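# Park the robot squarely in the bay between carton stacks

## Task

Drive into the empty parking bay that sits between two carton stacks against the wall and stop completely inside it. Nothing on the robot may stick out beyond the footprint of its base, and the robot must face directly away from the wall, toward the room. Both stacks must stay intact, and no carton may finish beyond its tape line on the floor. The robot must not topple or be left leaning, or the attempt fails. The result must stay in place on its own once the robot stops acting.

## Robot and tools

Robot: TidyBot++, a single-arm mobile robot. The base is 0.54 m long, 0.50 m wide and 0.38 m tall and rolls on four driven casters. On top sits one seven-joint arm ending in a two-finger gripper. The shoulder is 0.12 m ahead of the base centre and 0.68 m up. At the start the arm is folded with the hand aimed down; in that posture the wrist and hand reach up to 0.08 m beyond the base front, and the elbow can be as high as 1.15 m. For parking, the arm should end folded back over the base.

Frames: the base frame has its origin on the floor below the base centre, x forward, y to the left, z up. hand_pose (the point between the finger pads) is reported in this frame. The odometry frame is the base frame as it was when the scene began. Heading in base_odometry is positive to the left, between -3.142 and 3.142. base_tilt is in degrees, positive when leaning forward or right, with a fixed bias near 1 degree. Odometry counts wheel rotation only, so slip shows as travel and it drifts a few cm and several degrees over many moves.

Tool execute_actions: argument actions is a list holding zero or one action; cameras optionally lists base_camera, wrist_camera or all (omitted or null means all, [] means none). An action may contain base, joints, or both, plus optional speeds; its motions begin together. base holds exactly one relative command, measured from where the base last reported itself: translate_m (metres, forward positive, -2 to 2), strafe_m (metres sideways, left positive, -2 to 2) or rotate_rad (radians turned in place, counter-clockwise from above positive, -6.3 to 6.3). These are offsets, not poses. joints is a dict of absolute targets by name, in radians: joint_1_rad (any angle; whole arm about vertical, positive is clockwise from above, opposite to heading), joint_2_rad shoulder -2.249 to 2.249, joint_3_rad any angle, joint_4_rad elbow -2.579 to 2.579, joint_5_rad any angle, joint_6_rad wrist -2.099 to 2.099, joint_7_rad any angle, and gripper_pos 0 (open) to 1 (closed). Unbounded joints take the short way, so send steps under half a turn. Done tolerance is ±0.039 for joints 1-4, ±0.056 for 5-7, ±0.03 for the gripper. speeds caps top speed for that one action: translate_m and strafe_m 0.05-0.5 m/s, rotate_rad 0.1-1.57 rad/s (the maximum is the default). A base move needing more than 8.667 s at its cap is rejected, as is any unknown key or out-of-range value; then nothing moves. An empty list just reports state and pictures. Anything left out of an action may still be driving toward its previous target.

Tool wait: seconds from 0 to 10; commands nothing and returns the same report. Tool zoom_image: camera (base_camera or wrist_camera) and region [x0, y0, x1, y1] in pixels of that camera's newest full image, origin top-left, at most 504x504. base_camera images are 644x364, looking forward and down from about 0.35 m up; wrist_camera is a fisheye 644x476 that looks where the hand points. Tool finished_scene: pass the scene number; it ends the scene after the last command is held and reports success. It cannot be reversed.

Arm geometry: upper arm 0.42 m, forearm 0.31 m, hand 0.31 m. With joint_1_rad 0, joint_3_rad 3.14, joint_5_rad 0 the arm stays in the base's x-z plane; angles from vertical (forward positive) are upper = j2, forearm = j2 - j4, hand = j2 - j4 - j6, and reach and height follow from length times sin and cos of each.

Reading results: base_status and joint_status describe how the last accepted action ended. done for the base only means the wheels turned enough; a blocked base may still say done while short of target, keeps shoving until it times out, and may keep some push. off_target means it settled away from its target and may still push. contact_stop or time_out means the target was dropped and the part holds still. For the base, contact_stop appears when odometry already arrived and something then shoved it; wheels resist until the next base command. joint command not followed, with a cause line, means a self-collision check blocked the arm targets (the gripper still moves); those targets may be retried each action until valid. on_its_own lists what moved without being commanded. motor_effort gives percent of max per motor with the peak in brackets; it is biased and noisy. ARM HIT flags a hard strike of the arm on the base or itself. Friction can leave joints slightly off even when all done; resend last command plus the error to correct. A torque fault (sensor at limit; 104.5 N m joints 1-4, 51.3 N m joints 5-7, warnings at 56.7 and 29.4) freezes the arm and gripper for 10 s while the base carries on. MOTOR HOT and OVER-TEMPERATURE FAULT report heating; during the latter joints read limit_stop_at_motor_heat.

Cautions: the robot can tip if the arm snags something around 0.8 m high while driving, or if a raised hand is pushed sideways; back away to recover. Drive slowly near the cartons so you do not shove them past their tape, avoid ramming, and check with the cameras that you are fully in the bay and facing straight out before finishing. The simulation keeps running while you think, holding your last command.

Each tool is called after "Request:" as a command line: name --argument value for each argument, lists and objects as JSON in quotes; but a table of rows of numbers goes row by row, as --pt "numbers of a row", without its own name.

## Session

I'll start by looking at the current state and camera images.

Request:
execute_actions --actions '[]'

Scene clock: 0.00 s.
base_odometry: x=+0.000 y=+0.000 heading=+0.000 (m, m, rad; odometry frame)
base_tilt: forward=+0.1 right=+0.0 (deg)
base_status: not commanded
joint_positions: joint_1_rad=-0.010 joint_2_rad=-0.344 joint_3_rad=+3.127 joint_4_rad=-2.538 joint_5_rad=+0.026 joint_6_rad=-0.911 joint_7_rad=+1.527 gripper_pos=+0.000
joint_status: not commanded
motor_effort: joint_1_rad=+1 joint_2_rad=-2 joint_3_rad=+1 joint_4_rad=+16 joint_5_rad=+0 joint_6_rad=+1 joint_7_rad=-1 (%)
hand_pose: x=+0.2435 y=-0.0026 z=+0.5833 quat_wxyz=(+0.012, +1.000, -0.002, +0.018) (m; base frame)
pictures: base_camera, wrist_camera
Images, in order (width x height): base_camera 644x364, wrist_camera 644x476.

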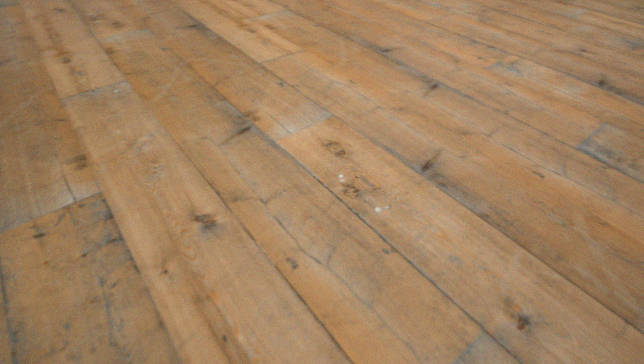

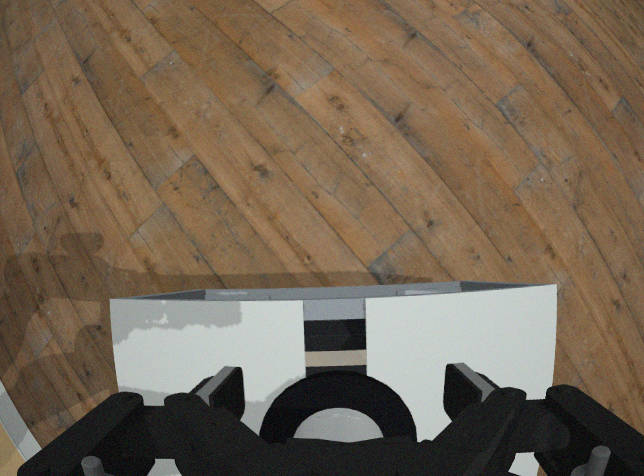

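Request:
execute_actions --actions '[{"joints": {"joint_6_rad": 0.45}}]' --cameras '["wrist_camera"]'

Scene clock: 3.37 s.
base_odometry: x=+0.000 y=+0.000 heading=+0.000 (m, m, rad; odometry frame)
base_tilt: forward=+0.1 right=+0.0 (deg)
base_status: not commanded
joint_positions: joint_1_rad=-0.010 joint_2_rad=-0.344 joint_3_rad=+3.127 joint_4_rad=-2.537 joint_5_rad=+0.026 joint_6_rad=+0.433 joint_7_rad=+1.527 gripper_pos=+0.000
joint_status: all done
motor_effort: joint_1_rad=+1(1) joint_2_rad=-6(6) joint_3_rad=+2(1) joint_4_rad=+19(19) joint_5_rad=+0(0) joint_6_rad=+9(9) joint_7_rad=-1(0) (%)
hand_pose: x=+0.5378 y=+0.0154 z=+0.8361 quat_wxyz=(-0.016, +0.771, +0.006, +0.637) (m; base frame)
pictures: wrist_camera
camera_calibration (this result's frames):
wrist_camera: T_world_to_cam=[[0.0725364, -0.997009, -0.0266774, 0.0063621], [-0.153483, 0.0152707, -0.988033, 0.969051], [0.985485, 0.0757629, -0.151916, -0.270285], [0, 0, 0, 1]] pos_world=[0.414633, 0.0120225, 0.916564]
Images, in order (width x height): wrist_camera 644x476.

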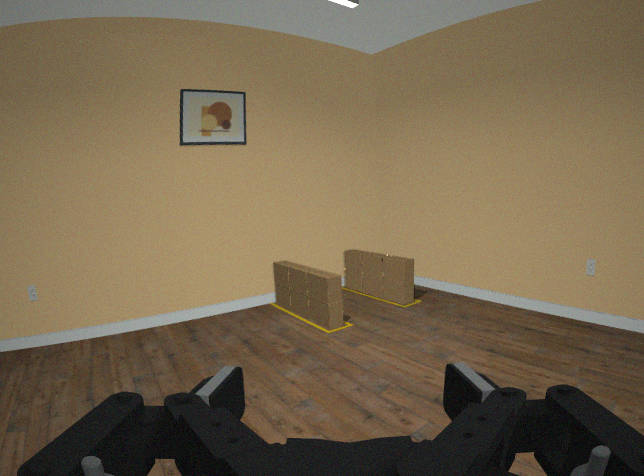

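Request:
zoom_image --camera "wrist_camera" --region '[240, 220, 450, 350]'

Region (240, 220, 450, 350) of wrist_camera's 644x476 image, scaled by 2.400; it fills the top 312 rows of this view, and the rest is white.

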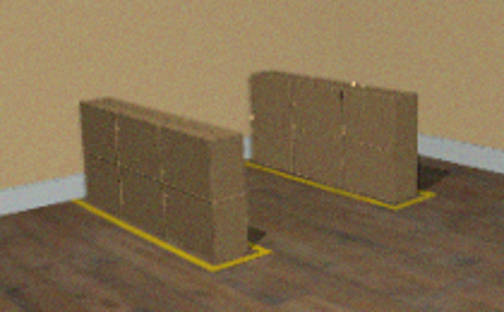

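Request:
execute_actions --actions '[{"base": {"rotate_rad": -0.24}}]' --cameras '[]'

Request:
execute_actions --actions '[{"base": {"translate_m": 2.0}, "joints": {"joint_1_rad": -0.5, "joint_6_rad": 0.15}}]' --cameras '["wrist_camera"]'

Scene clock: 17.10 s.
base_odometry: x=+0.000 y=+0.000 heading=-0.240 (m, m, rad; odometry frame)
base_tilt: forward=+0.1 right=+0.0 (deg)
base_status: done
joint_positions: joint_1_rad=-0.010 joint_2_rad=-0.344 joint_3_rad=+3.127 joint_4_rad=-2.537 joint_5_rad=+0.026 joint_6_rad=+0.433 joint_7_rad=+1.527 gripper_pos=+0.000
joint_status: not commanded
motor_effort: joint_1_rad=+1(0) joint_2_rad=-6(7) joint_3_rad=+2(2) joint_4_rad=+19(19) joint_5_rad=+0(0) joint_6_rad=+9(9) joint_7_rad=-1(1) (%)
hand_pose: x=+0.5378 y=+0.0153 z=+0.8361 quat_wxyz=(-0.016, +0.771, +0.006, +0.637) (m; base frame)
pictures: none
No camera images: the call's "cameras" was empty. Leave "cameras" out to get every camera's image.

Scene clock: 22.47 s.
base_odometry: x=+1.942 y=-0.478 heading=-0.241 (m, m, rad; odometry frame)
base_tilt: forward=+0.1 right=+0.0 (deg)
base_status: done
joint_positions: joint_1_rad=-0.490 joint_2_rad=-0.344 joint_3_rad=+3.127 joint_4_rad=-2.537 joint_5_rad=+0.026 joint_6_rad=+0.190 joint_7_rad=+1.527 gripper_pos=+0.000
joint_status: all done
motor_effort: joint_1_rad=+1(1) joint_2_rad=-6(8) joint_3_rad=+2(2) joint_4_rad=+19(20) joint_5_rad=+0(0) joint_6_rad=+9(10) joint_7_rad=+0(0) (%)
hand_pose: x=+0.4643 y=+0.1939 z=+0.7642 quat_wxyz=(-0.139, +0.817, +0.205, +0.521) (m; base frame)
pictures: wrist_camera
camera_calibration (this result's frames):
wrist_camera: T_world_to_cam=[[0.512812, -0.857856, -0.0332772, -0.0385762], [-0.346532, -0.171376, -0.92225, 0.959601], [0.785455, 0.484473, -0.385159, -0.030374], [0, 0, 0, 1]] pos_world=[0.376173, 0.146076, 0.87201]
Images, in order (width x height): wrist_camera 644x476.

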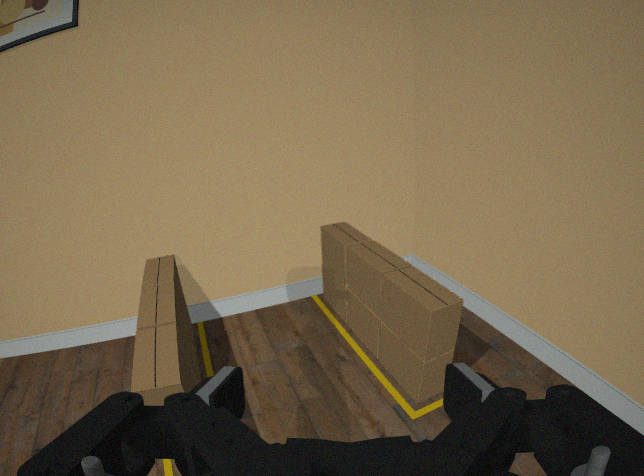

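Request:
execute_actions --actions '[{"base": {"translate_m": 0.557}, "joints": {"joint_1_rad": -2.0, "joint_2_rad": 0.0, "joint_4_rad": -2.0, "joint_6_rad": -0.6}}]' --cameras '[]'

Request:
execute_actions --actions '[{"base": {"rotate_rad": -2.196}, "joints": {"joint_1_rad": -3.14}}]' --cameras '["wrist_camera"]'

Scene clock: 35.03 s.
base_odometry: x=+2.483 y=-0.611 heading=-0.241 (m, m, rad; odometry frame)
base_tilt: forward=+0.1 right=+0.0 (deg)
base_status: done
joint_positions: joint_1_rad=-1.993 joint_2_rad=-0.013 joint_3_rad=+3.127 joint_4_rad=-2.011 joint_5_rad=+0.026 joint_6_rad=-0.558 joint_7_rad=+1.527 gripper_pos=+0.000
joint_status: all done
motor_effort: joint_1_rad=+1(1) joint_2_rad=-18(18) joint_3_rad=+1(0) joint_4_rad=+18(20) joint_5_rad=+0(0) joint_6_rad=+5(8) joint_7_rad=-1(0) (%)
hand_pose: x=-0.0695 y=+0.4112 z=+0.7125 quat_wxyz=(-0.241, +0.525, +0.801, +0.158) (m; base frame)
pictures: none
No camera images: the call's "cameras" was empty. Leave "cameras" out to get every camera's image.

Scene clock: 37.70 s.
base_odometry: x=+2.483 y=-0.611 heading=-2.437 (m, m, rad; odometry frame)
base_tilt: forward=+0.0 right=+0.0 (deg)
base_status: done
joint_positions: joint_1_rad=-3.129 joint_2_rad=-0.012 joint_3_rad=+3.127 joint_4_rad=-2.011 joint_5_rad=+0.026 joint_6_rad=-0.558 joint_7_rad=+1.527 gripper_pos=+0.000
joint_status: all done
motor_effort: joint_1_rad=+1(0) joint_2_rad=-18(19) joint_3_rad=+1(0) joint_4_rad=+18(18) joint_5_rad=+0(0) joint_6_rad=+5(5) joint_7_rad=-1(0) (%)
hand_pose: x=-0.3335 y=+0.0022 z=+0.7122 quat_wxyz=(-0.288, +0.011, +0.958, +0.003) (m; base frame)
pictures: wrist_camera
camera_calibration (this result's frames):
wrist_camera: T_world_to_cam=[[0.00153458, 0.999307, -0.0371795, 0.0325583], [0.81369, -0.0228602, -0.58085, 0.745739], [-0.581297, -0.0293612, -0.813161, 0.519261], [0, 0, 0, 1]] pos_world=[-0.305005, -0.000241843, 0.856616]
Images, in order (width x height): wrist_camera 644x476.

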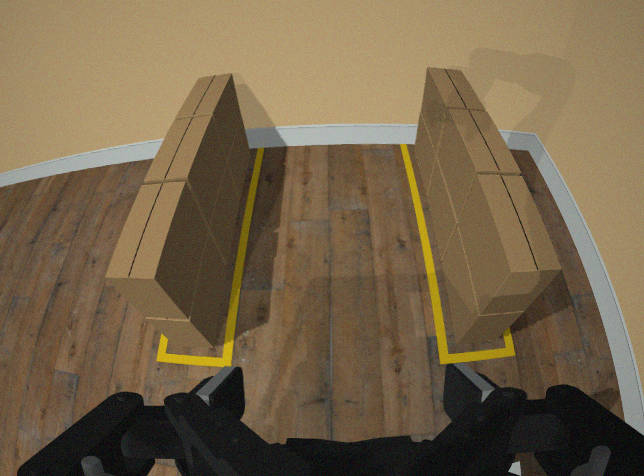

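Request:
zoom_image --camera "wrist_camera" --region '[140, 120, 530, 380]'

Region (140, 120, 530, 380) of wrist_camera's 644x476 image, scaled by 1.292.

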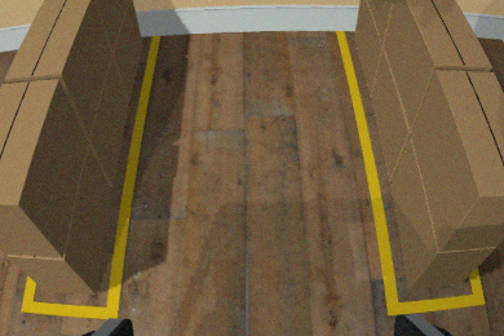

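Request:
execute_actions --actions '[{"base": {"translate_m": -0.3}, "joints": {"joint_6_rad": -1.0}}]' --cameras '["wrist_camera"]'

Scene clock: 46.13 s.
base_odometry: x=+2.712 y=-0.417 heading=-2.438 (m, m, rad; odometry frame)
base_tilt: forward=+0.0 right=+0.0 (deg)
base_status: done
joint_positions: joint_1_rad=-3.129 joint_2_rad=-0.001 joint_3_rad=+3.127 joint_4_rad=-2.005 joint_5_rad=+0.026 joint_6_rad=-0.987 joint_7_rad=+1.527 gripper_pos=+0.000
joint_status: all done
motor_effort: joint_1_rad=+2(1) joint_2_rad=-16(18) joint_3_rad=+1(2) joint_4_rad=+16(19) joint_5_rad=+0(0) joint_6_rad=+2(4) joint_7_rad=+0(1) (%)
hand_pose: x=-0.2126 y=+0.0048 z=+0.6632 quat_wxyz=(-0.076, +0.014, +0.997, +0.010) (m; base frame)
pictures: wrist_camera
camera_calibration (this result's frames):
wrist_camera: T_world_to_cam=[[0.0257136, 0.999334, -0.0258838, 0.0255308], [0.981999, -0.0300974, -0.186473, 0.393291], [-0.187128, -0.020623, -0.982119, 0.745528], [0, 0, 0, 1]] pos_world=[-0.247359, 0.00169826, 0.806196]
Images, in order (width x height): wrist_camera 644x476.

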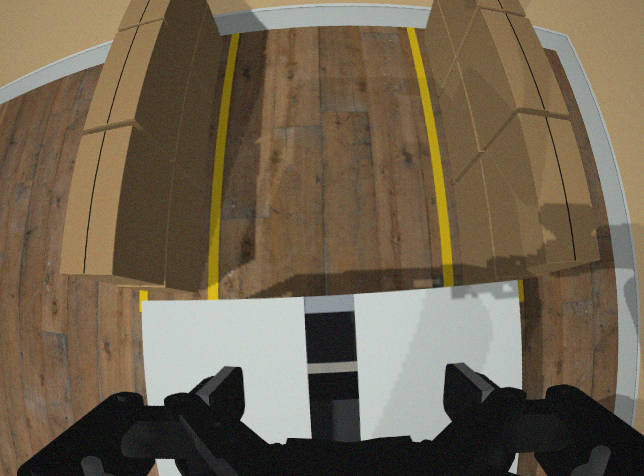

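Request:
zoom_image --camera "wrist_camera" --region '[120, 230, 340, 330]'

Request:
zoom_image --camera "wrist_camera" --region '[330, 230, 550, 330]'

Request:
zoom_image --camera "wrist_camera" --region '[200, 0, 450, 110]'

Region (120, 230, 340, 330) of wrist_camera's 644x476 image, scaled by 2.291; it fills the top 229 rows of this view, and the rest is white.

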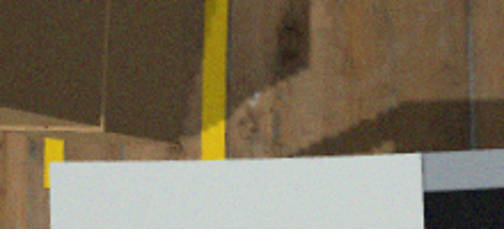

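Region (330, 230, 550, 330) of wrist_camera's 644x476 image, scaled by 2.291; it fills the top 229 rows of this view, and the rest is white.

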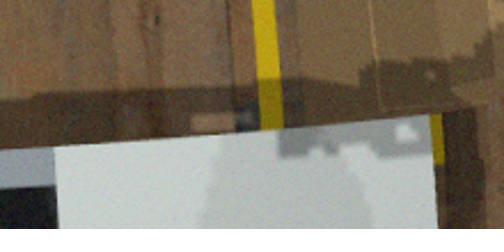

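Region (200, 0, 450, 110) of wrist_camera's 644x476 image, scaled by 2.016; it fills the top 222 rows of this view, and the rest is white.

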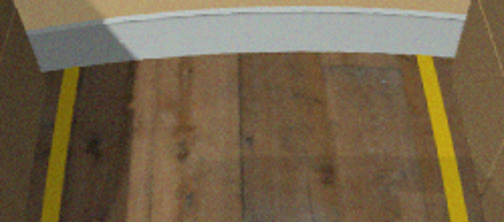

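Request:
execute_actions --actions '[{"base": {"rotate_rad": -0.03}}]' --cameras '[]'

Request:
execute_actions --actions '[{"base": {"translate_m": -0.74}, "joints": {"joint_1_rad": -3.14, "joint_2_rad": 0.0, "joint_4_rad": -2.45, "joint_6_rad": -0.69}, "speeds": {"translate_m": 0.35}}]'

Scene clock: 61.97 s.
base_odometry: x=+2.712 y=-0.417 heading=-2.467 (m, m, rad; odometry frame)
base_tilt: forward=+0.1 right=+0.0 (deg)
base_status: done
joint_positions: joint_1_rad=-3.130 joint_2_rad=-0.001 joint_3_rad=+3.127 joint_4_rad=-2.005 joint_5_rad=+0.026 joint_6_rad=-0.987 joint_7_rad=+1.527 gripper_pos=+0.000
joint_status: not commanded
motor_effort: joint_1_rad=+1(0) joint_2_rad=-16(17) joint_3_rad=+1(0) joint_4_rad=+16(16) joint_5_rad=+1(1) joint_6_rad=+1(2) joint_7_rad=+0(1) (%)
hand_pose: x=-0.2126 y=+0.0047 z=+0.6632 quat_wxyz=(-0.076, +0.014, +0.997, +0.010) (m; base frame)
pictures: none
No camera images: the call's "cameras" was empty. Leave "cameras" out to get every camera's image.

Scene clock: 65.13 s.
base_odometry: x=+3.291 y=+0.045 heading=-2.468 (m, m, rad; odometry frame)
base_tilt: forward=+0.0 right=+0.0 (deg)
base_status: done
joint_positions: joint_1_rad=-3.130 joint_2_rad=-0.002 joint_3_rad=+3.127 joint_4_rad=-2.442 joint_5_rad=+0.026 joint_6_rad=-0.728 joint_7_rad=+1.527 gripper_pos=+0.000
joint_status: all done
motor_effort: joint_1_rad=+1(1) joint_2_rad=-11(17) joint_3_rad=+1(2) joint_4_rad=+11(17) joint_5_rad=+0(1) joint_6_rad=+0(1) joint_7_rad=-1(1) (%)
hand_pose: x=-0.0745 y=+0.0036 z=+0.5512 quat_wxyz=(+0.013, +0.011, +1.000, +0.009) (m; base frame)
pictures: base_camera, wrist_camera
camera_calibration (this result's frames):
wrist_camera: T_world_to_cam=[[0.0243516, 0.999387, -0.0251393, 0.0198129], [0.999655, -0.0245895, -0.00920043, 0.140348], [-0.00981296, -0.0249066, -0.999642, 0.68426], [0, 0, 0, 1]] pos_world=[-0.134068, 0.000692975, 0.685804]
Images, in order (width x height): base_camera 644x364, wrist_camera 644x476.

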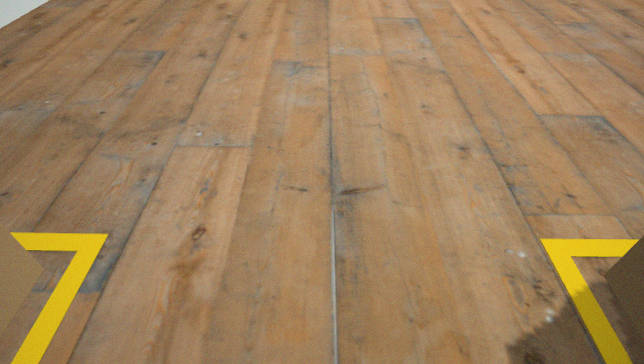

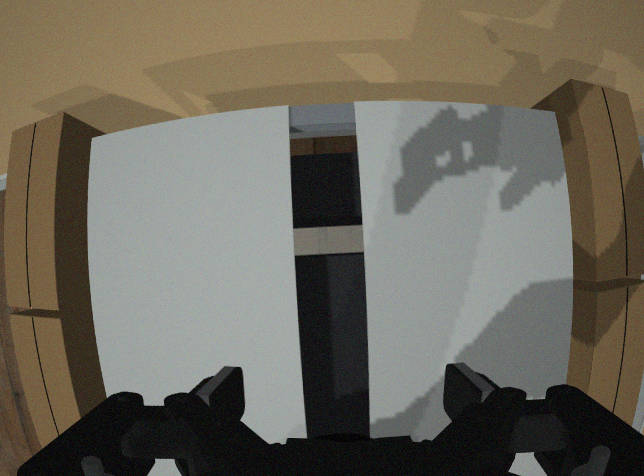

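Request:
zoom_image --camera "base_camera" --region '[0, 214, 200, 364]'

Request:
zoom_image --camera "base_camera" --region '[444, 214, 644, 364]'

Region (0, 214, 200, 364) of base_camera's 644x364 image, scaled by 2.520; it fills the top 378 rows of this view, and the rest is white.

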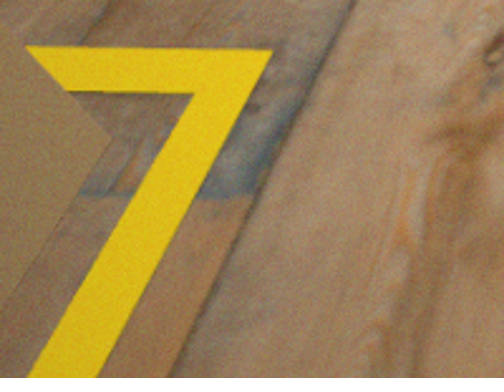

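Region (444, 214, 644, 364) of base_camera's 644x364 image, scaled by 2.520; it fills the top 378 rows of this view, and the rest is white.

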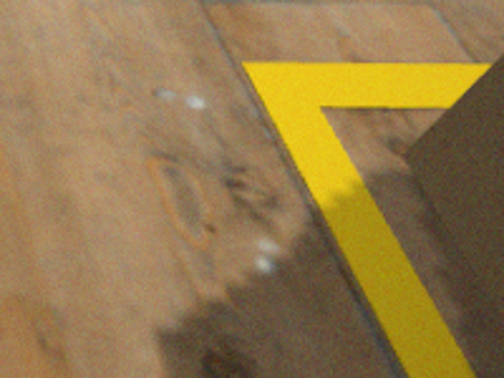

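Request:
zoom_image --camera "wrist_camera" --region '[0, 90, 160, 390]'

Request:
zoom_image --camera "wrist_camera" --region '[484, 70, 644, 370]'

Region (0, 90, 160, 390) of wrist_camera's 644x476 image, scaled by 1.680; it fills the left 269 columns of this view, and the rest is white.

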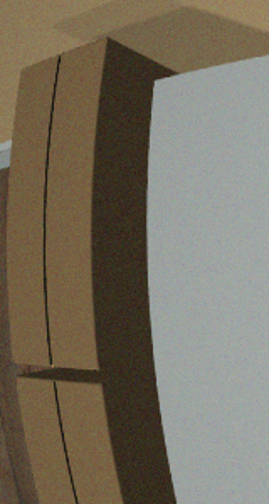

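Region (484, 70, 644, 370) of wrist_camera's 644x476 image, scaled by 1.680; it fills the left 269 columns of this view, and the rest is white.

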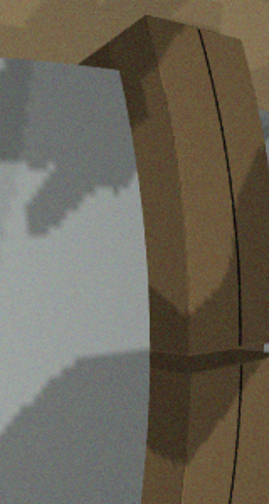

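Request:
execute_actions --actions '[{"base": {"strafe_m": -0.007}}]'

Scene clock: 72.40 s.
base_odometry: x=+3.287 y=+0.050 heading=-2.468 (m, m, rad; odometry frame)
base_tilt: forward=+0.1 right=+0.0 (deg)
base_status: done
joint_positions: joint_1_rad=-3.131 joint_2_rad=-0.002 joint_3_rad=+3.127 joint_4_rad=-2.442 joint_5_rad=+0.026 joint_6_rad=-0.728 joint_7_rad=+1.527 gripper_pos=+0.000
joint_status: not commanded
motor_effort: joint_1_rad=+1(2) joint_2_rad=-10(12) joint_3_rad=+1(2) joint_4_rad=+11(12) joint_5_rad=+0(1) joint_6_rad=-1(0) joint_7_rad=-1(1) (%)
hand_pose: x=-0.0745 y=+0.0034 z=+0.5512 quat_wxyz=(+0.013, +0.010, +1.000, +0.009) (m; base frame)
pictures: base_camera, wrist_camera
camera_calibration (this result's frames):
wrist_camera: T_world_to_cam=[[0.0230717, 0.999418, -0.0251395, 0.0199653], [0.999686, -0.0233093, -0.00920067, 0.140345], [-0.0097813, -0.0249193, -0.999642, 0.684256], [0, 0, 0, 1]] pos_world=[-0.134068, 0.000368857, 0.685804]
Images, in order (width x height): base_camera 644x364, wrist_camera 644x476.

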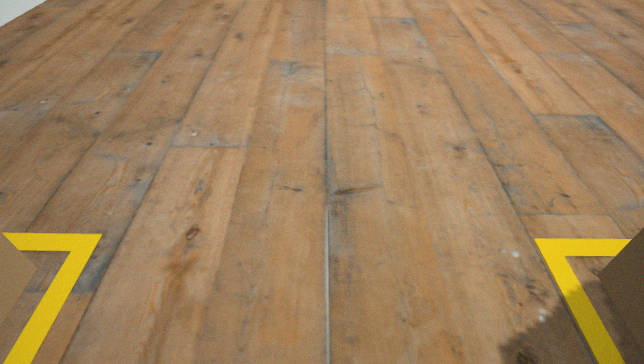

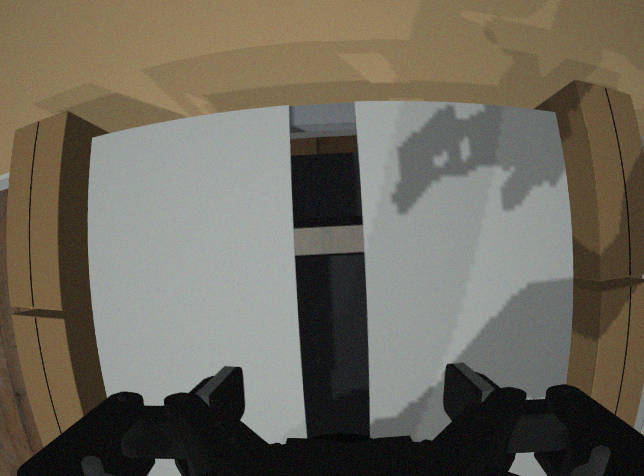

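Request:
finished_scene --scene 1

The scene is finished: the task was done.


## Next scene

The same job, from a new start.

Request:
execute_actions --actions '[]'

Scene clock: 0.00 s.
base_odometry: x=+0.000 y=+0.000 heading=+0.000 (m, m, rad; odometry frame)
base_tilt: forward=+0.1 right=+0.0 (deg)
base_status: not commanded
joint_positions: joint_1_rad=-0.007 joint_2_rad=-0.347 joint_3_rad=+3.122 joint_4_rad=-2.557 joint_5_rad=-0.011 joint_6_rad=-0.838 joint_7_rad=+1.577 gripper_pos=+0.000
joint_status: not commanded
motor_effort: joint_1_rad=+1 joint_2_rad=-2 joint_3_rad=+2 joint_4_rad=+16 joint_5_rad=+0 joint_6_rad=+2 joint_7_rad=+0 (%)
hand_pose: x=+0.2569 y=+0.0066 z=+0.5799 quat_wxyz=(-0.001, +0.999, +0.013, +0.047) (m; base frame)
pictures: base_camera, wrist_camera
camera_calibration (this result's frames):
wrist_camera: T_world_to_cam=[[0.0272826, -0.998641, -0.0444013, 0.0330732], [-0.991442, -0.02136, -0.128785, 0.39024], [0.127662, 0.0475349, -0.990678, 0.675271], [0, 0, 0, 1]] pos_world=[0.299792, 0.00926482, 0.720701]
Images, in order (width x height): base_camera 644x364, wrist_camera 644x476.

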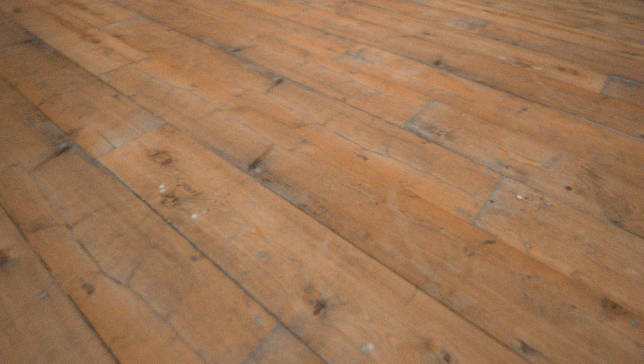

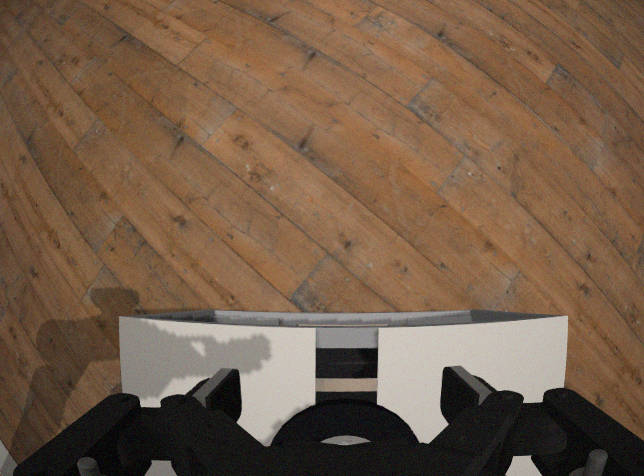

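Request:
execute_actions --actions '[{"joints": {"joint_6_rad": 0.45}}]' --cameras '["wrist_camera"]'

Scene clock: 2.10 s.
base_odometry: x=+0.000 y=+0.000 heading=+0.000 (m, m, rad; odometry frame)
base_tilt: forward=+0.0 right=+0.0 (deg)
base_status: not commanded
joint_positions: joint_1_rad=-0.007 joint_2_rad=-0.347 joint_3_rad=+3.122 joint_4_rad=-2.556 joint_5_rad=-0.011 joint_6_rad=+0.428 joint_7_rad=+1.577 gripper_pos=+0.000
joint_status: all done
motor_effort: joint_1_rad=+1(1) joint_2_rad=-6(6) joint_3_rad=+2(2) joint_4_rad=+19(19) joint_5_rad=+0(0) joint_6_rad=+9(10) joint_7_rad=+0(1) (%)
hand_pose: x=+0.5325 y=+0.0114 z=+0.8253 quat_wxyz=(-0.005, +0.777, +0.009, +0.629) (m; base frame)
pictures: wrist_camera
camera_calibration (this result's frames):
wrist_camera: T_world_to_cam=[[0.061984, -0.998056, -0.00653454, -0.00853714], [-0.1734, -0.00432094, -0.984842, 0.965838], [0.982899, 0.0621775, -0.173331, -0.247182], [0, 0, 0, 1]] pos_world=[0.41096, 0.0110219, 0.908298]
Images, in order (width x height): wrist_camera 644x476.

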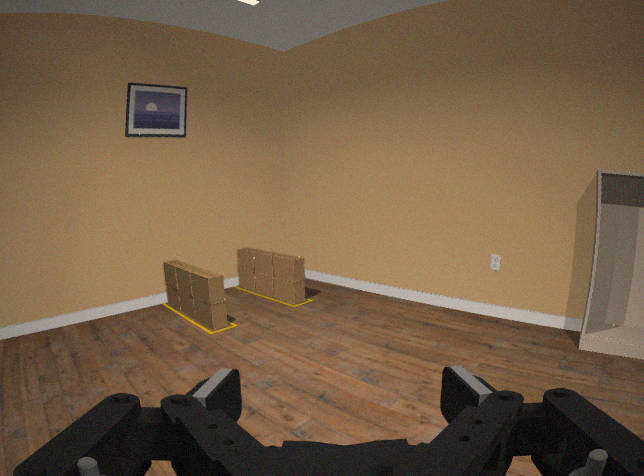

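Request:
zoom_image --camera "wrist_camera" --region '[140, 230, 330, 350]'

Region (140, 230, 330, 350) of wrist_camera's 644x476 image, scaled by 2.653; it fills the top 318 rows of this view, and the rest is white.

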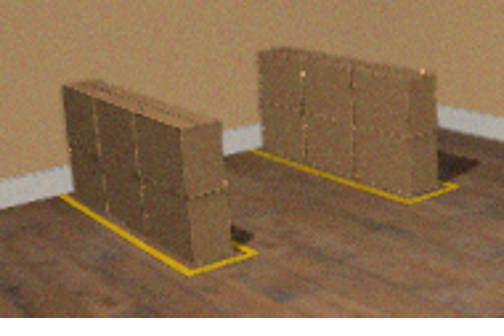

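Request:
execute_actions --actions '[{"base": {"translate_m": 2.0}, "joints": {"joint_1_rad": -0.75, "joint_6_rad": 0.0}}]' --cameras '["wrist_camera"]'

Scene clock: 13.23 s.
base_odometry: x=+2.000 y=+0.001 heading=+0.000 (m, m, rad; odometry frame)
base_tilt: forward=+0.1 right=+0.0 (deg)
base_status: done
joint_positions: joint_1_rad=-0.740 joint_2_rad=-0.348 joint_3_rad=+3.122 joint_4_rad=-2.556 joint_5_rad=-0.011 joint_6_rad=+0.044 joint_7_rad=+1.577 gripper_pos=+0.000
joint_status: all done
motor_effort: joint_1_rad=+1(2) joint_2_rad=-5(7) joint_3_rad=+2(3) joint_4_rad=+18(20) joint_5_rad=+0(0) joint_6_rad=+8(10) joint_7_rad=-1(1) (%)
hand_pose: x=+0.3847 y=+0.2535 z=+0.7163 quat_wxyz=(-0.172, +0.820, +0.326, +0.437) (m; base frame)
pictures: wrist_camera
camera_calibration (this result's frames):
wrist_camera: T_world_to_cam=[[0.710277, -0.703569, -0.022299, -0.071109], [-0.385411, -0.362188, -0.848692, 0.908674], [0.589037, 0.611401, -0.528417, 0.130822], [0, 0, 0, 1]] pos_world=[0.323662, 0.199096, 0.838727]
Images, in order (width x height): wrist_camera 644x476.

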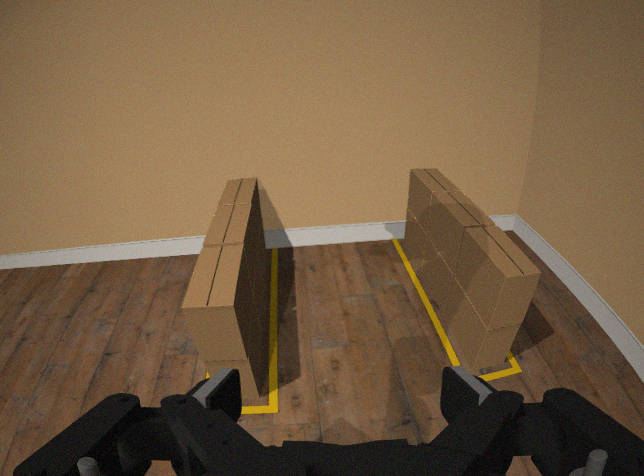

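Request:
zoom_image --camera "wrist_camera" --region '[230, 210, 540, 430]'

Region (230, 210, 540, 430) of wrist_camera's 644x476 image, scaled by 1.626; it fills the top 358 rows of this view, and the rest is white.

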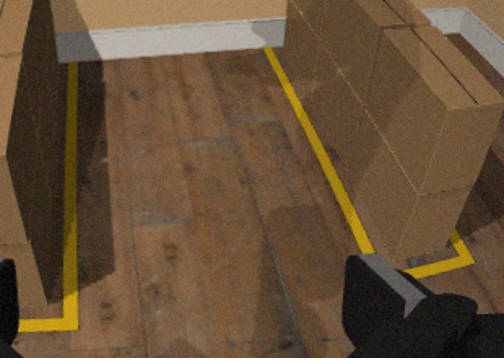

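Request:
execute_actions --actions '[{"base": {"translate_m": 0.389}, "joints": {"joint_1_rad": -2.6, "joint_2_rad": 0.0, "joint_4_rad": -2.0, "joint_6_rad": -1.0}}]' --cameras '[]'

Request:
execute_actions --actions '[{"base": {"rotate_rad": -2.278}, "joints": {"joint_1_rad": -3.14}}]' --cameras '[]'

Request:
execute_actions --actions '[{"base": {"translate_m": -0.36}}]' --cameras '["wrist_camera"]'

Scene clock: 22.40 s.
base_odometry: x=+2.389 y=+0.001 heading=+0.000 (m, m, rad; odometry frame)
base_tilt: forward=+0.0 right=+0.0 (deg)
base_status: done
joint_positions: joint_1_rad=-2.591 joint_2_rad=-0.013 joint_3_rad=+3.122 joint_4_rad=-2.012 joint_5_rad=-0.011 joint_6_rad=-0.955 joint_7_rad=+1.577 gripper_pos=+0.000
joint_status: all done
motor_effort: joint_1_rad=+1(1) joint_2_rad=-17(16) joint_3_rad=+1(0) joint_4_rad=+17(19) joint_5_rad=+0(0) joint_6_rad=+2(7) joint_7_rad=-1(1) (%)
hand_pose: x=-0.1750 y=+0.1681 z=+0.6664 quat_wxyz=(-0.092, +0.261, +0.961, +0.021) (m; base frame)
pictures: none
No camera images: the call's "cameras" was empty. Leave "cameras" out to get every camera's image.

Scene clock: 25.13 s.
base_odometry: x=+2.389 y=+0.001 heading=-2.277 (m, m, rad; odometry frame)
base_tilt: forward=+0.1 right=+0.0 (deg)
base_status: done
joint_positions: joint_1_rad=-3.131 joint_2_rad=-0.013 joint_3_rad=+3.122 joint_4_rad=-2.010 joint_5_rad=-0.011 joint_6_rad=-0.955 joint_7_rad=+1.577 gripper_pos=+0.000
joint_status: all done
motor_effort: joint_1_rad=+1(2) joint_2_rad=-17(17) joint_3_rad=+1(3) joint_4_rad=+17(17) joint_5_rad=+0(1) joint_6_rad=+2(2) joint_7_rad=+0(1) (%)
hand_pose: x=-0.2204 y=-0.0069 z=+0.6668 quat_wxyz=(-0.095, -0.005, +0.995, -0.005) (m; base frame)
pictures: none
No camera images: the call's "cameras" was empty. Leave "cameras" out to get every camera's image.

Scene clock: 27.20 s.
base_odometry: x=+2.623 y=+0.275 heading=-2.278 (m, m, rad; odometry frame)
base_tilt: forward=+0.0 right=+0.0 (deg)
base_status: done
joint_positions: joint_1_rad=-3.131 joint_2_rad=-0.001 joint_3_rad=+3.122 joint_4_rad=-2.005 joint_5_rad=-0.011 joint_6_rad=-0.959 joint_7_rad=+1.577 gripper_pos=+0.000
joint_status: not commanded
motor_effort: joint_1_rad=+1(1) joint_2_rad=-17(19) joint_3_rad=+2(2) joint_4_rad=+16(17) joint_5_rad=+0(0) joint_6_rad=+2(2) joint_7_rad=-1(0) (%)
hand_pose: x=-0.2212 y=-0.0069 z=+0.6644 quat_wxyz=(-0.090, -0.005, +0.996, -0.005) (m; base frame)
pictures: wrist_camera
camera_calibration (this result's frames):
wrist_camera: T_world_to_cam=[[-0.0160899, 0.998556, -0.0512508, 0.0451642], [0.976972, 0.0047938, -0.213314, 0.418547], [-0.21276, -0.0535028, -0.975639, 0.734695], [0, 0, 0, 1]] pos_world=[-0.251868, -0.00779721, 0.808393]
Images, in order (width x height): wrist_camera 644x476.

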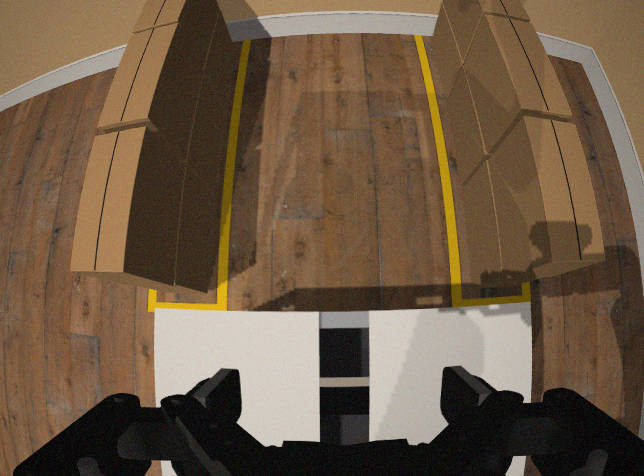

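Request:
zoom_image --camera "wrist_camera" --region '[130, 240, 350, 340]'

Request:
zoom_image --camera "wrist_camera" --region '[340, 240, 560, 340]'

Request:
zoom_image --camera "wrist_camera" --region '[210, 0, 460, 110]'

Region (130, 240, 350, 340) of wrist_camera's 644x476 image, scaled by 2.291; it fills the top 229 rows of this view, and the rest is white.

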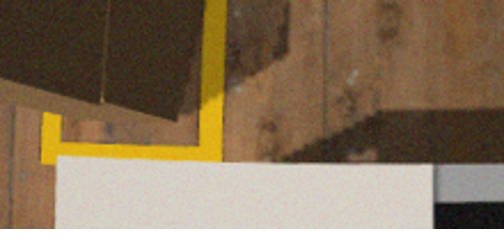

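Region (340, 240, 560, 340) of wrist_camera's 644x476 image, scaled by 2.291; it fills the top 229 rows of this view, and the rest is white.

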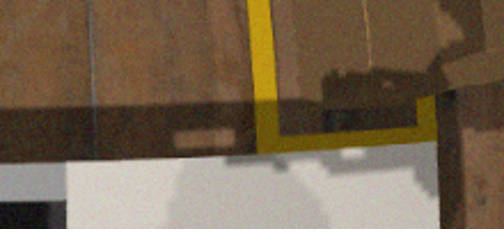

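Region (210, 0, 460, 110) of wrist_camera's 644x476 image, scaled by 2.016; it fills the top 222 rows of this view, and the rest is white.

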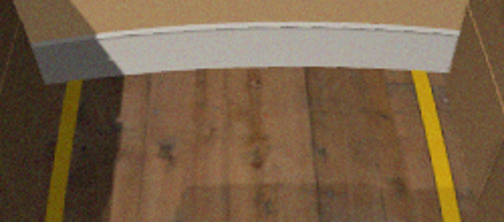

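Request:
execute_actions --actions '[{"base": {"translate_m": -0.76}, "joints": {"joint_1_rad": -3.14, "joint_2_rad": 0.0, "joint_4_rad": -2.45, "joint_6_rad": -0.69}}]'

Scene clock: 38.10 s.
base_odometry: x=+3.118 y=+0.852 heading=-2.278 (m, m, rad; odometry frame)
base_tilt: forward=+0.0 right=+0.0 (deg)
base_status: done
joint_positions: joint_1_rad=-3.131 joint_2_rad=-0.002 joint_3_rad=+3.122 joint_4_rad=-2.441 joint_5_rad=-0.011 joint_6_rad=-0.732 joint_7_rad=+1.577 gripper_pos=+0.000
joint_status: all done
motor_effort: joint_1_rad=+1(0) joint_2_rad=-11(18) joint_3_rad=+1(2) joint_4_rad=+11(17) joint_5_rad=+0(0) joint_6_rad=+0(2) joint_7_rad=+0(1) (%)
hand_pose: x=-0.0738 y=-0.0052 z=+0.5515 quat_wxyz=(+0.015, -0.003, +1.000, -0.003) (m; base frame)
pictures: base_camera, wrist_camera
camera_calibration (this result's frames):
wrist_camera: T_world_to_cam=[[-0.00356273, 0.99874, -0.0500523, 0.0402646], [0.999975, 0.00325162, -0.0062957, 0.138], [-0.00612502, -0.0500735, -0.998727, 0.684], [0, 0, 0, 1]] pos_world=[-0.133664, -0.00641238, 0.686014]
Images, in order (width x height): base_camera 644x364, wrist_camera 644x476.

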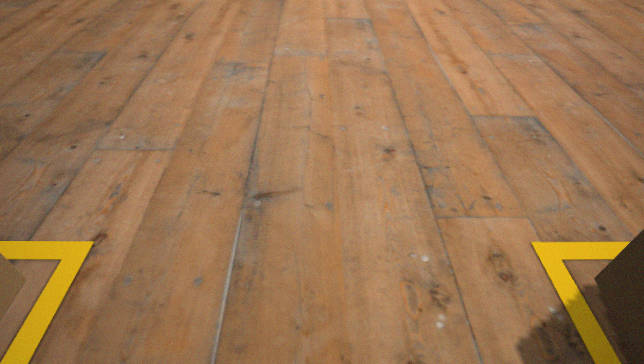

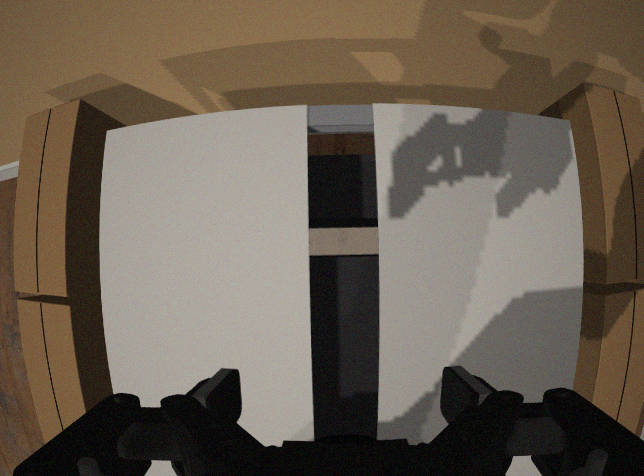

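Request:
zoom_image --camera "base_camera" --region '[0, 214, 200, 364]'

Request:
zoom_image --camera "base_camera" --region '[444, 214, 644, 364]'

Request:
zoom_image --camera "wrist_camera" --region '[0, 90, 160, 390]'

Request:
zoom_image --camera "wrist_camera" --region '[484, 70, 644, 370]'

Region (0, 214, 200, 364) of base_camera's 644x364 image, scaled by 2.520; it fills the top 378 rows of this view, and the rest is white.

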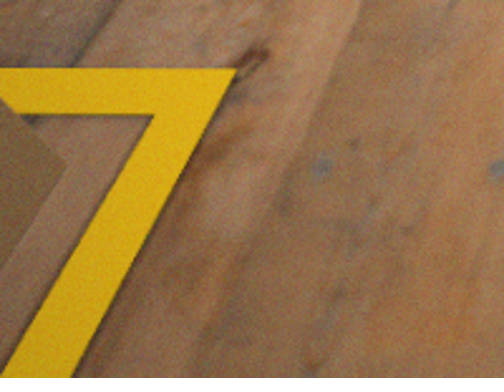

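Region (444, 214, 644, 364) of base_camera's 644x364 image, scaled by 2.520; it fills the top 378 rows of this view, and the rest is white.

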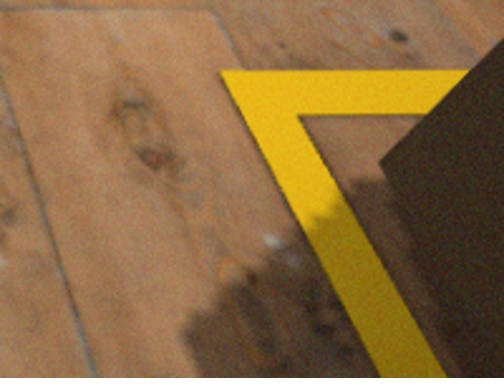

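Region (0, 90, 160, 390) of wrist_camera's 644x476 image, scaled by 1.680; it fills the left 269 columns of this view, and the rest is white.

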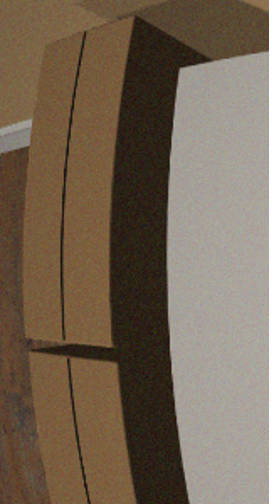

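Region (484, 70, 644, 370) of wrist_camera's 644x476 image, scaled by 1.680; it fills the left 269 columns of this view, and the rest is white.

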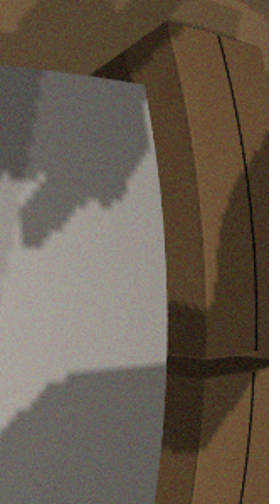

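Request:
zoom_image --camera "wrist_camera" --region '[50, 95, 130, 215]'

Request:
zoom_image --camera "wrist_camera" --region '[50, 280, 130, 400]'

Request:
zoom_image --camera "wrist_camera" --region '[550, 80, 630, 200]'

Request:
zoom_image --camera "wrist_camera" --region '[550, 280, 630, 400]'

Region (50, 95, 130, 215) of wrist_camera's 644x476 image, scaled by 4.200.

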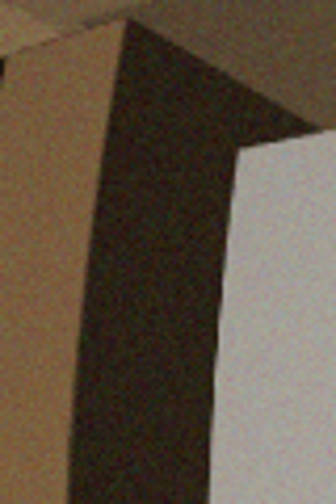

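Region (50, 280, 130, 400) of wrist_camera's 644x476 image, scaled by 4.200.

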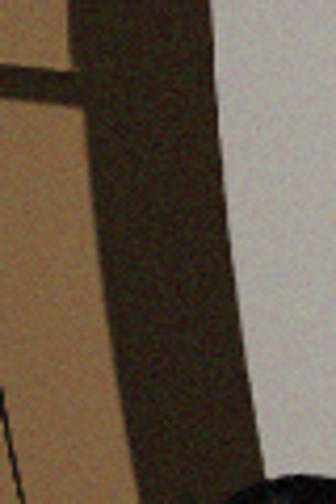

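Region (550, 80, 630, 200) of wrist_camera's 644x476 image, scaled by 4.200.

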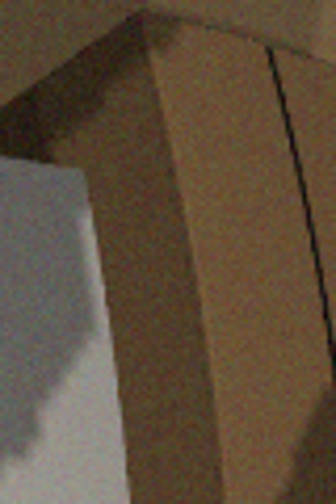

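Region (550, 280, 630, 400) of wrist_camera's 644x476 image, scaled by 4.200.

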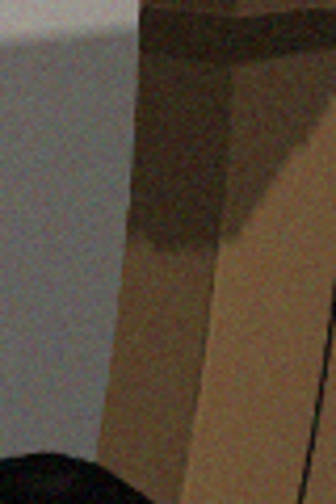

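Request:
zoom_image --camera "base_camera" --region '[200, 0, 452, 120]'

Request:
zoom_image --camera "base_camera" --region '[190, 244, 500, 364]'

Region (200, 0, 452, 120) of base_camera's 644x364 image, scaled by 2.000; it fills the top 240 rows of this view, and the rest is white.

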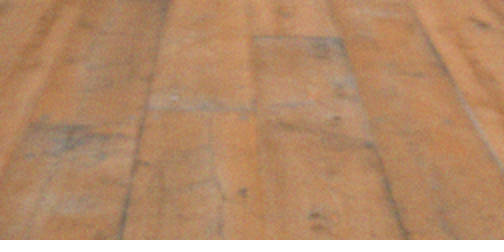

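Region (190, 244, 500, 364) of base_camera's 644x364 image, scaled by 1.626; it fills the top 195 rows of this view, and the rest is white.

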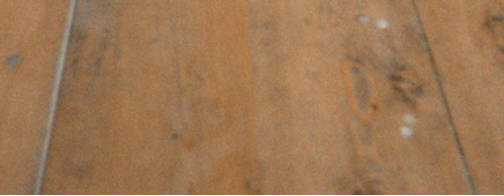

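Request:
execute_actions --actions '[{"base": {"rotate_rad": 0.017}}]'

Scene clock: 56.90 s.
base_odometry: x=+3.118 y=+0.852 heading=-2.262 (m, m, rad; odometry frame)
base_tilt: forward=+0.0 right=+0.0 (deg)
base_status: done
joint_positions: joint_1_rad=-3.131 joint_2_rad=-0.002 joint_3_rad=+3.122 joint_4_rad=-2.441 joint_5_rad=-0.011 joint_6_rad=-0.732 joint_7_rad=+1.577 gripper_pos=+0.000
joint_status: not commanded
motor_effort: joint_1_rad=+1(1) joint_2_rad=-11(12) joint_3_rad=+1(1) joint_4_rad=+11(11) joint_5_rad=+0(0) joint_6_rad=-1(1) joint_7_rad=-1(1) (%)
hand_pose: x=-0.0738 y=-0.0052 z=+0.5515 quat_wxyz=(+0.015, -0.003, +1.000, -0.003) (m; base frame)
pictures: base_camera, wrist_camera
camera_calibration (this result's frames):
wrist_camera: T_world_to_cam=[[-0.00356277, 0.99874, -0.0500523, 0.0402646], [0.999975, 0.00325164, -0.00629611, 0.138001], [-0.00612542, -0.0500734, -0.998727, 0.684], [0, 0, 0, 1]] pos_world=[-0.133664, -0.00641238, 0.686014]
Images, in order (width x height): base_camera 644x364, wrist_camera 644x476.

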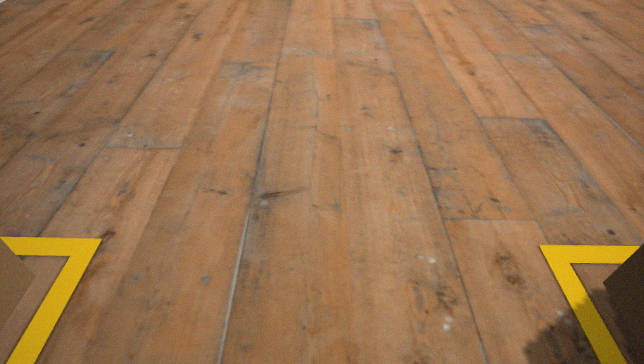

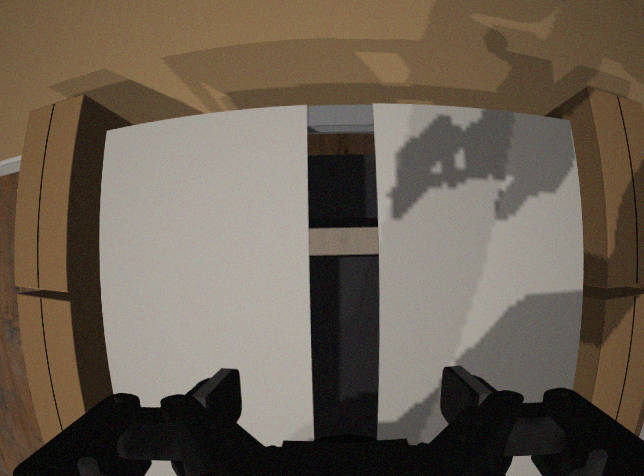

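Request:
zoom_image --camera "base_camera" --region '[0, 214, 200, 364]'

Request:
zoom_image --camera "base_camera" --region '[444, 214, 644, 364]'

Region (0, 214, 200, 364) of base_camera's 644x364 image, scaled by 2.520; it fills the top 378 rows of this view, and the rest is white.

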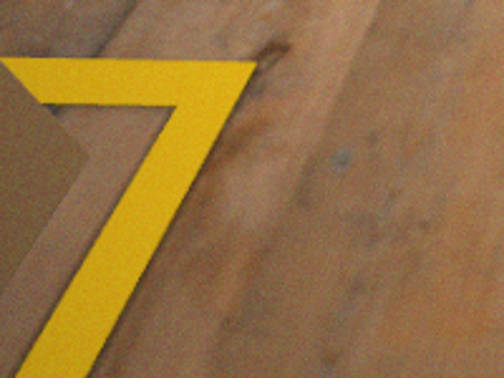

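Region (444, 214, 644, 364) of base_camera's 644x364 image, scaled by 2.520; it fills the top 378 rows of this view, and the rest is white.

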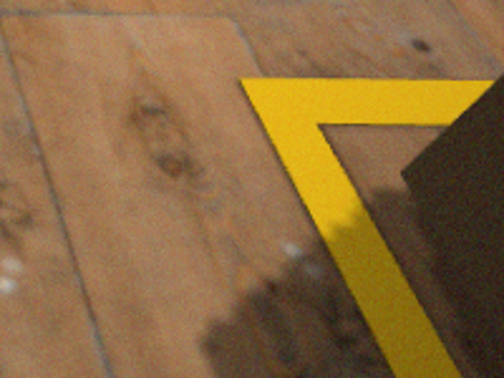

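Request:
finished_scene --scene 2

The scene is finished: the task was done.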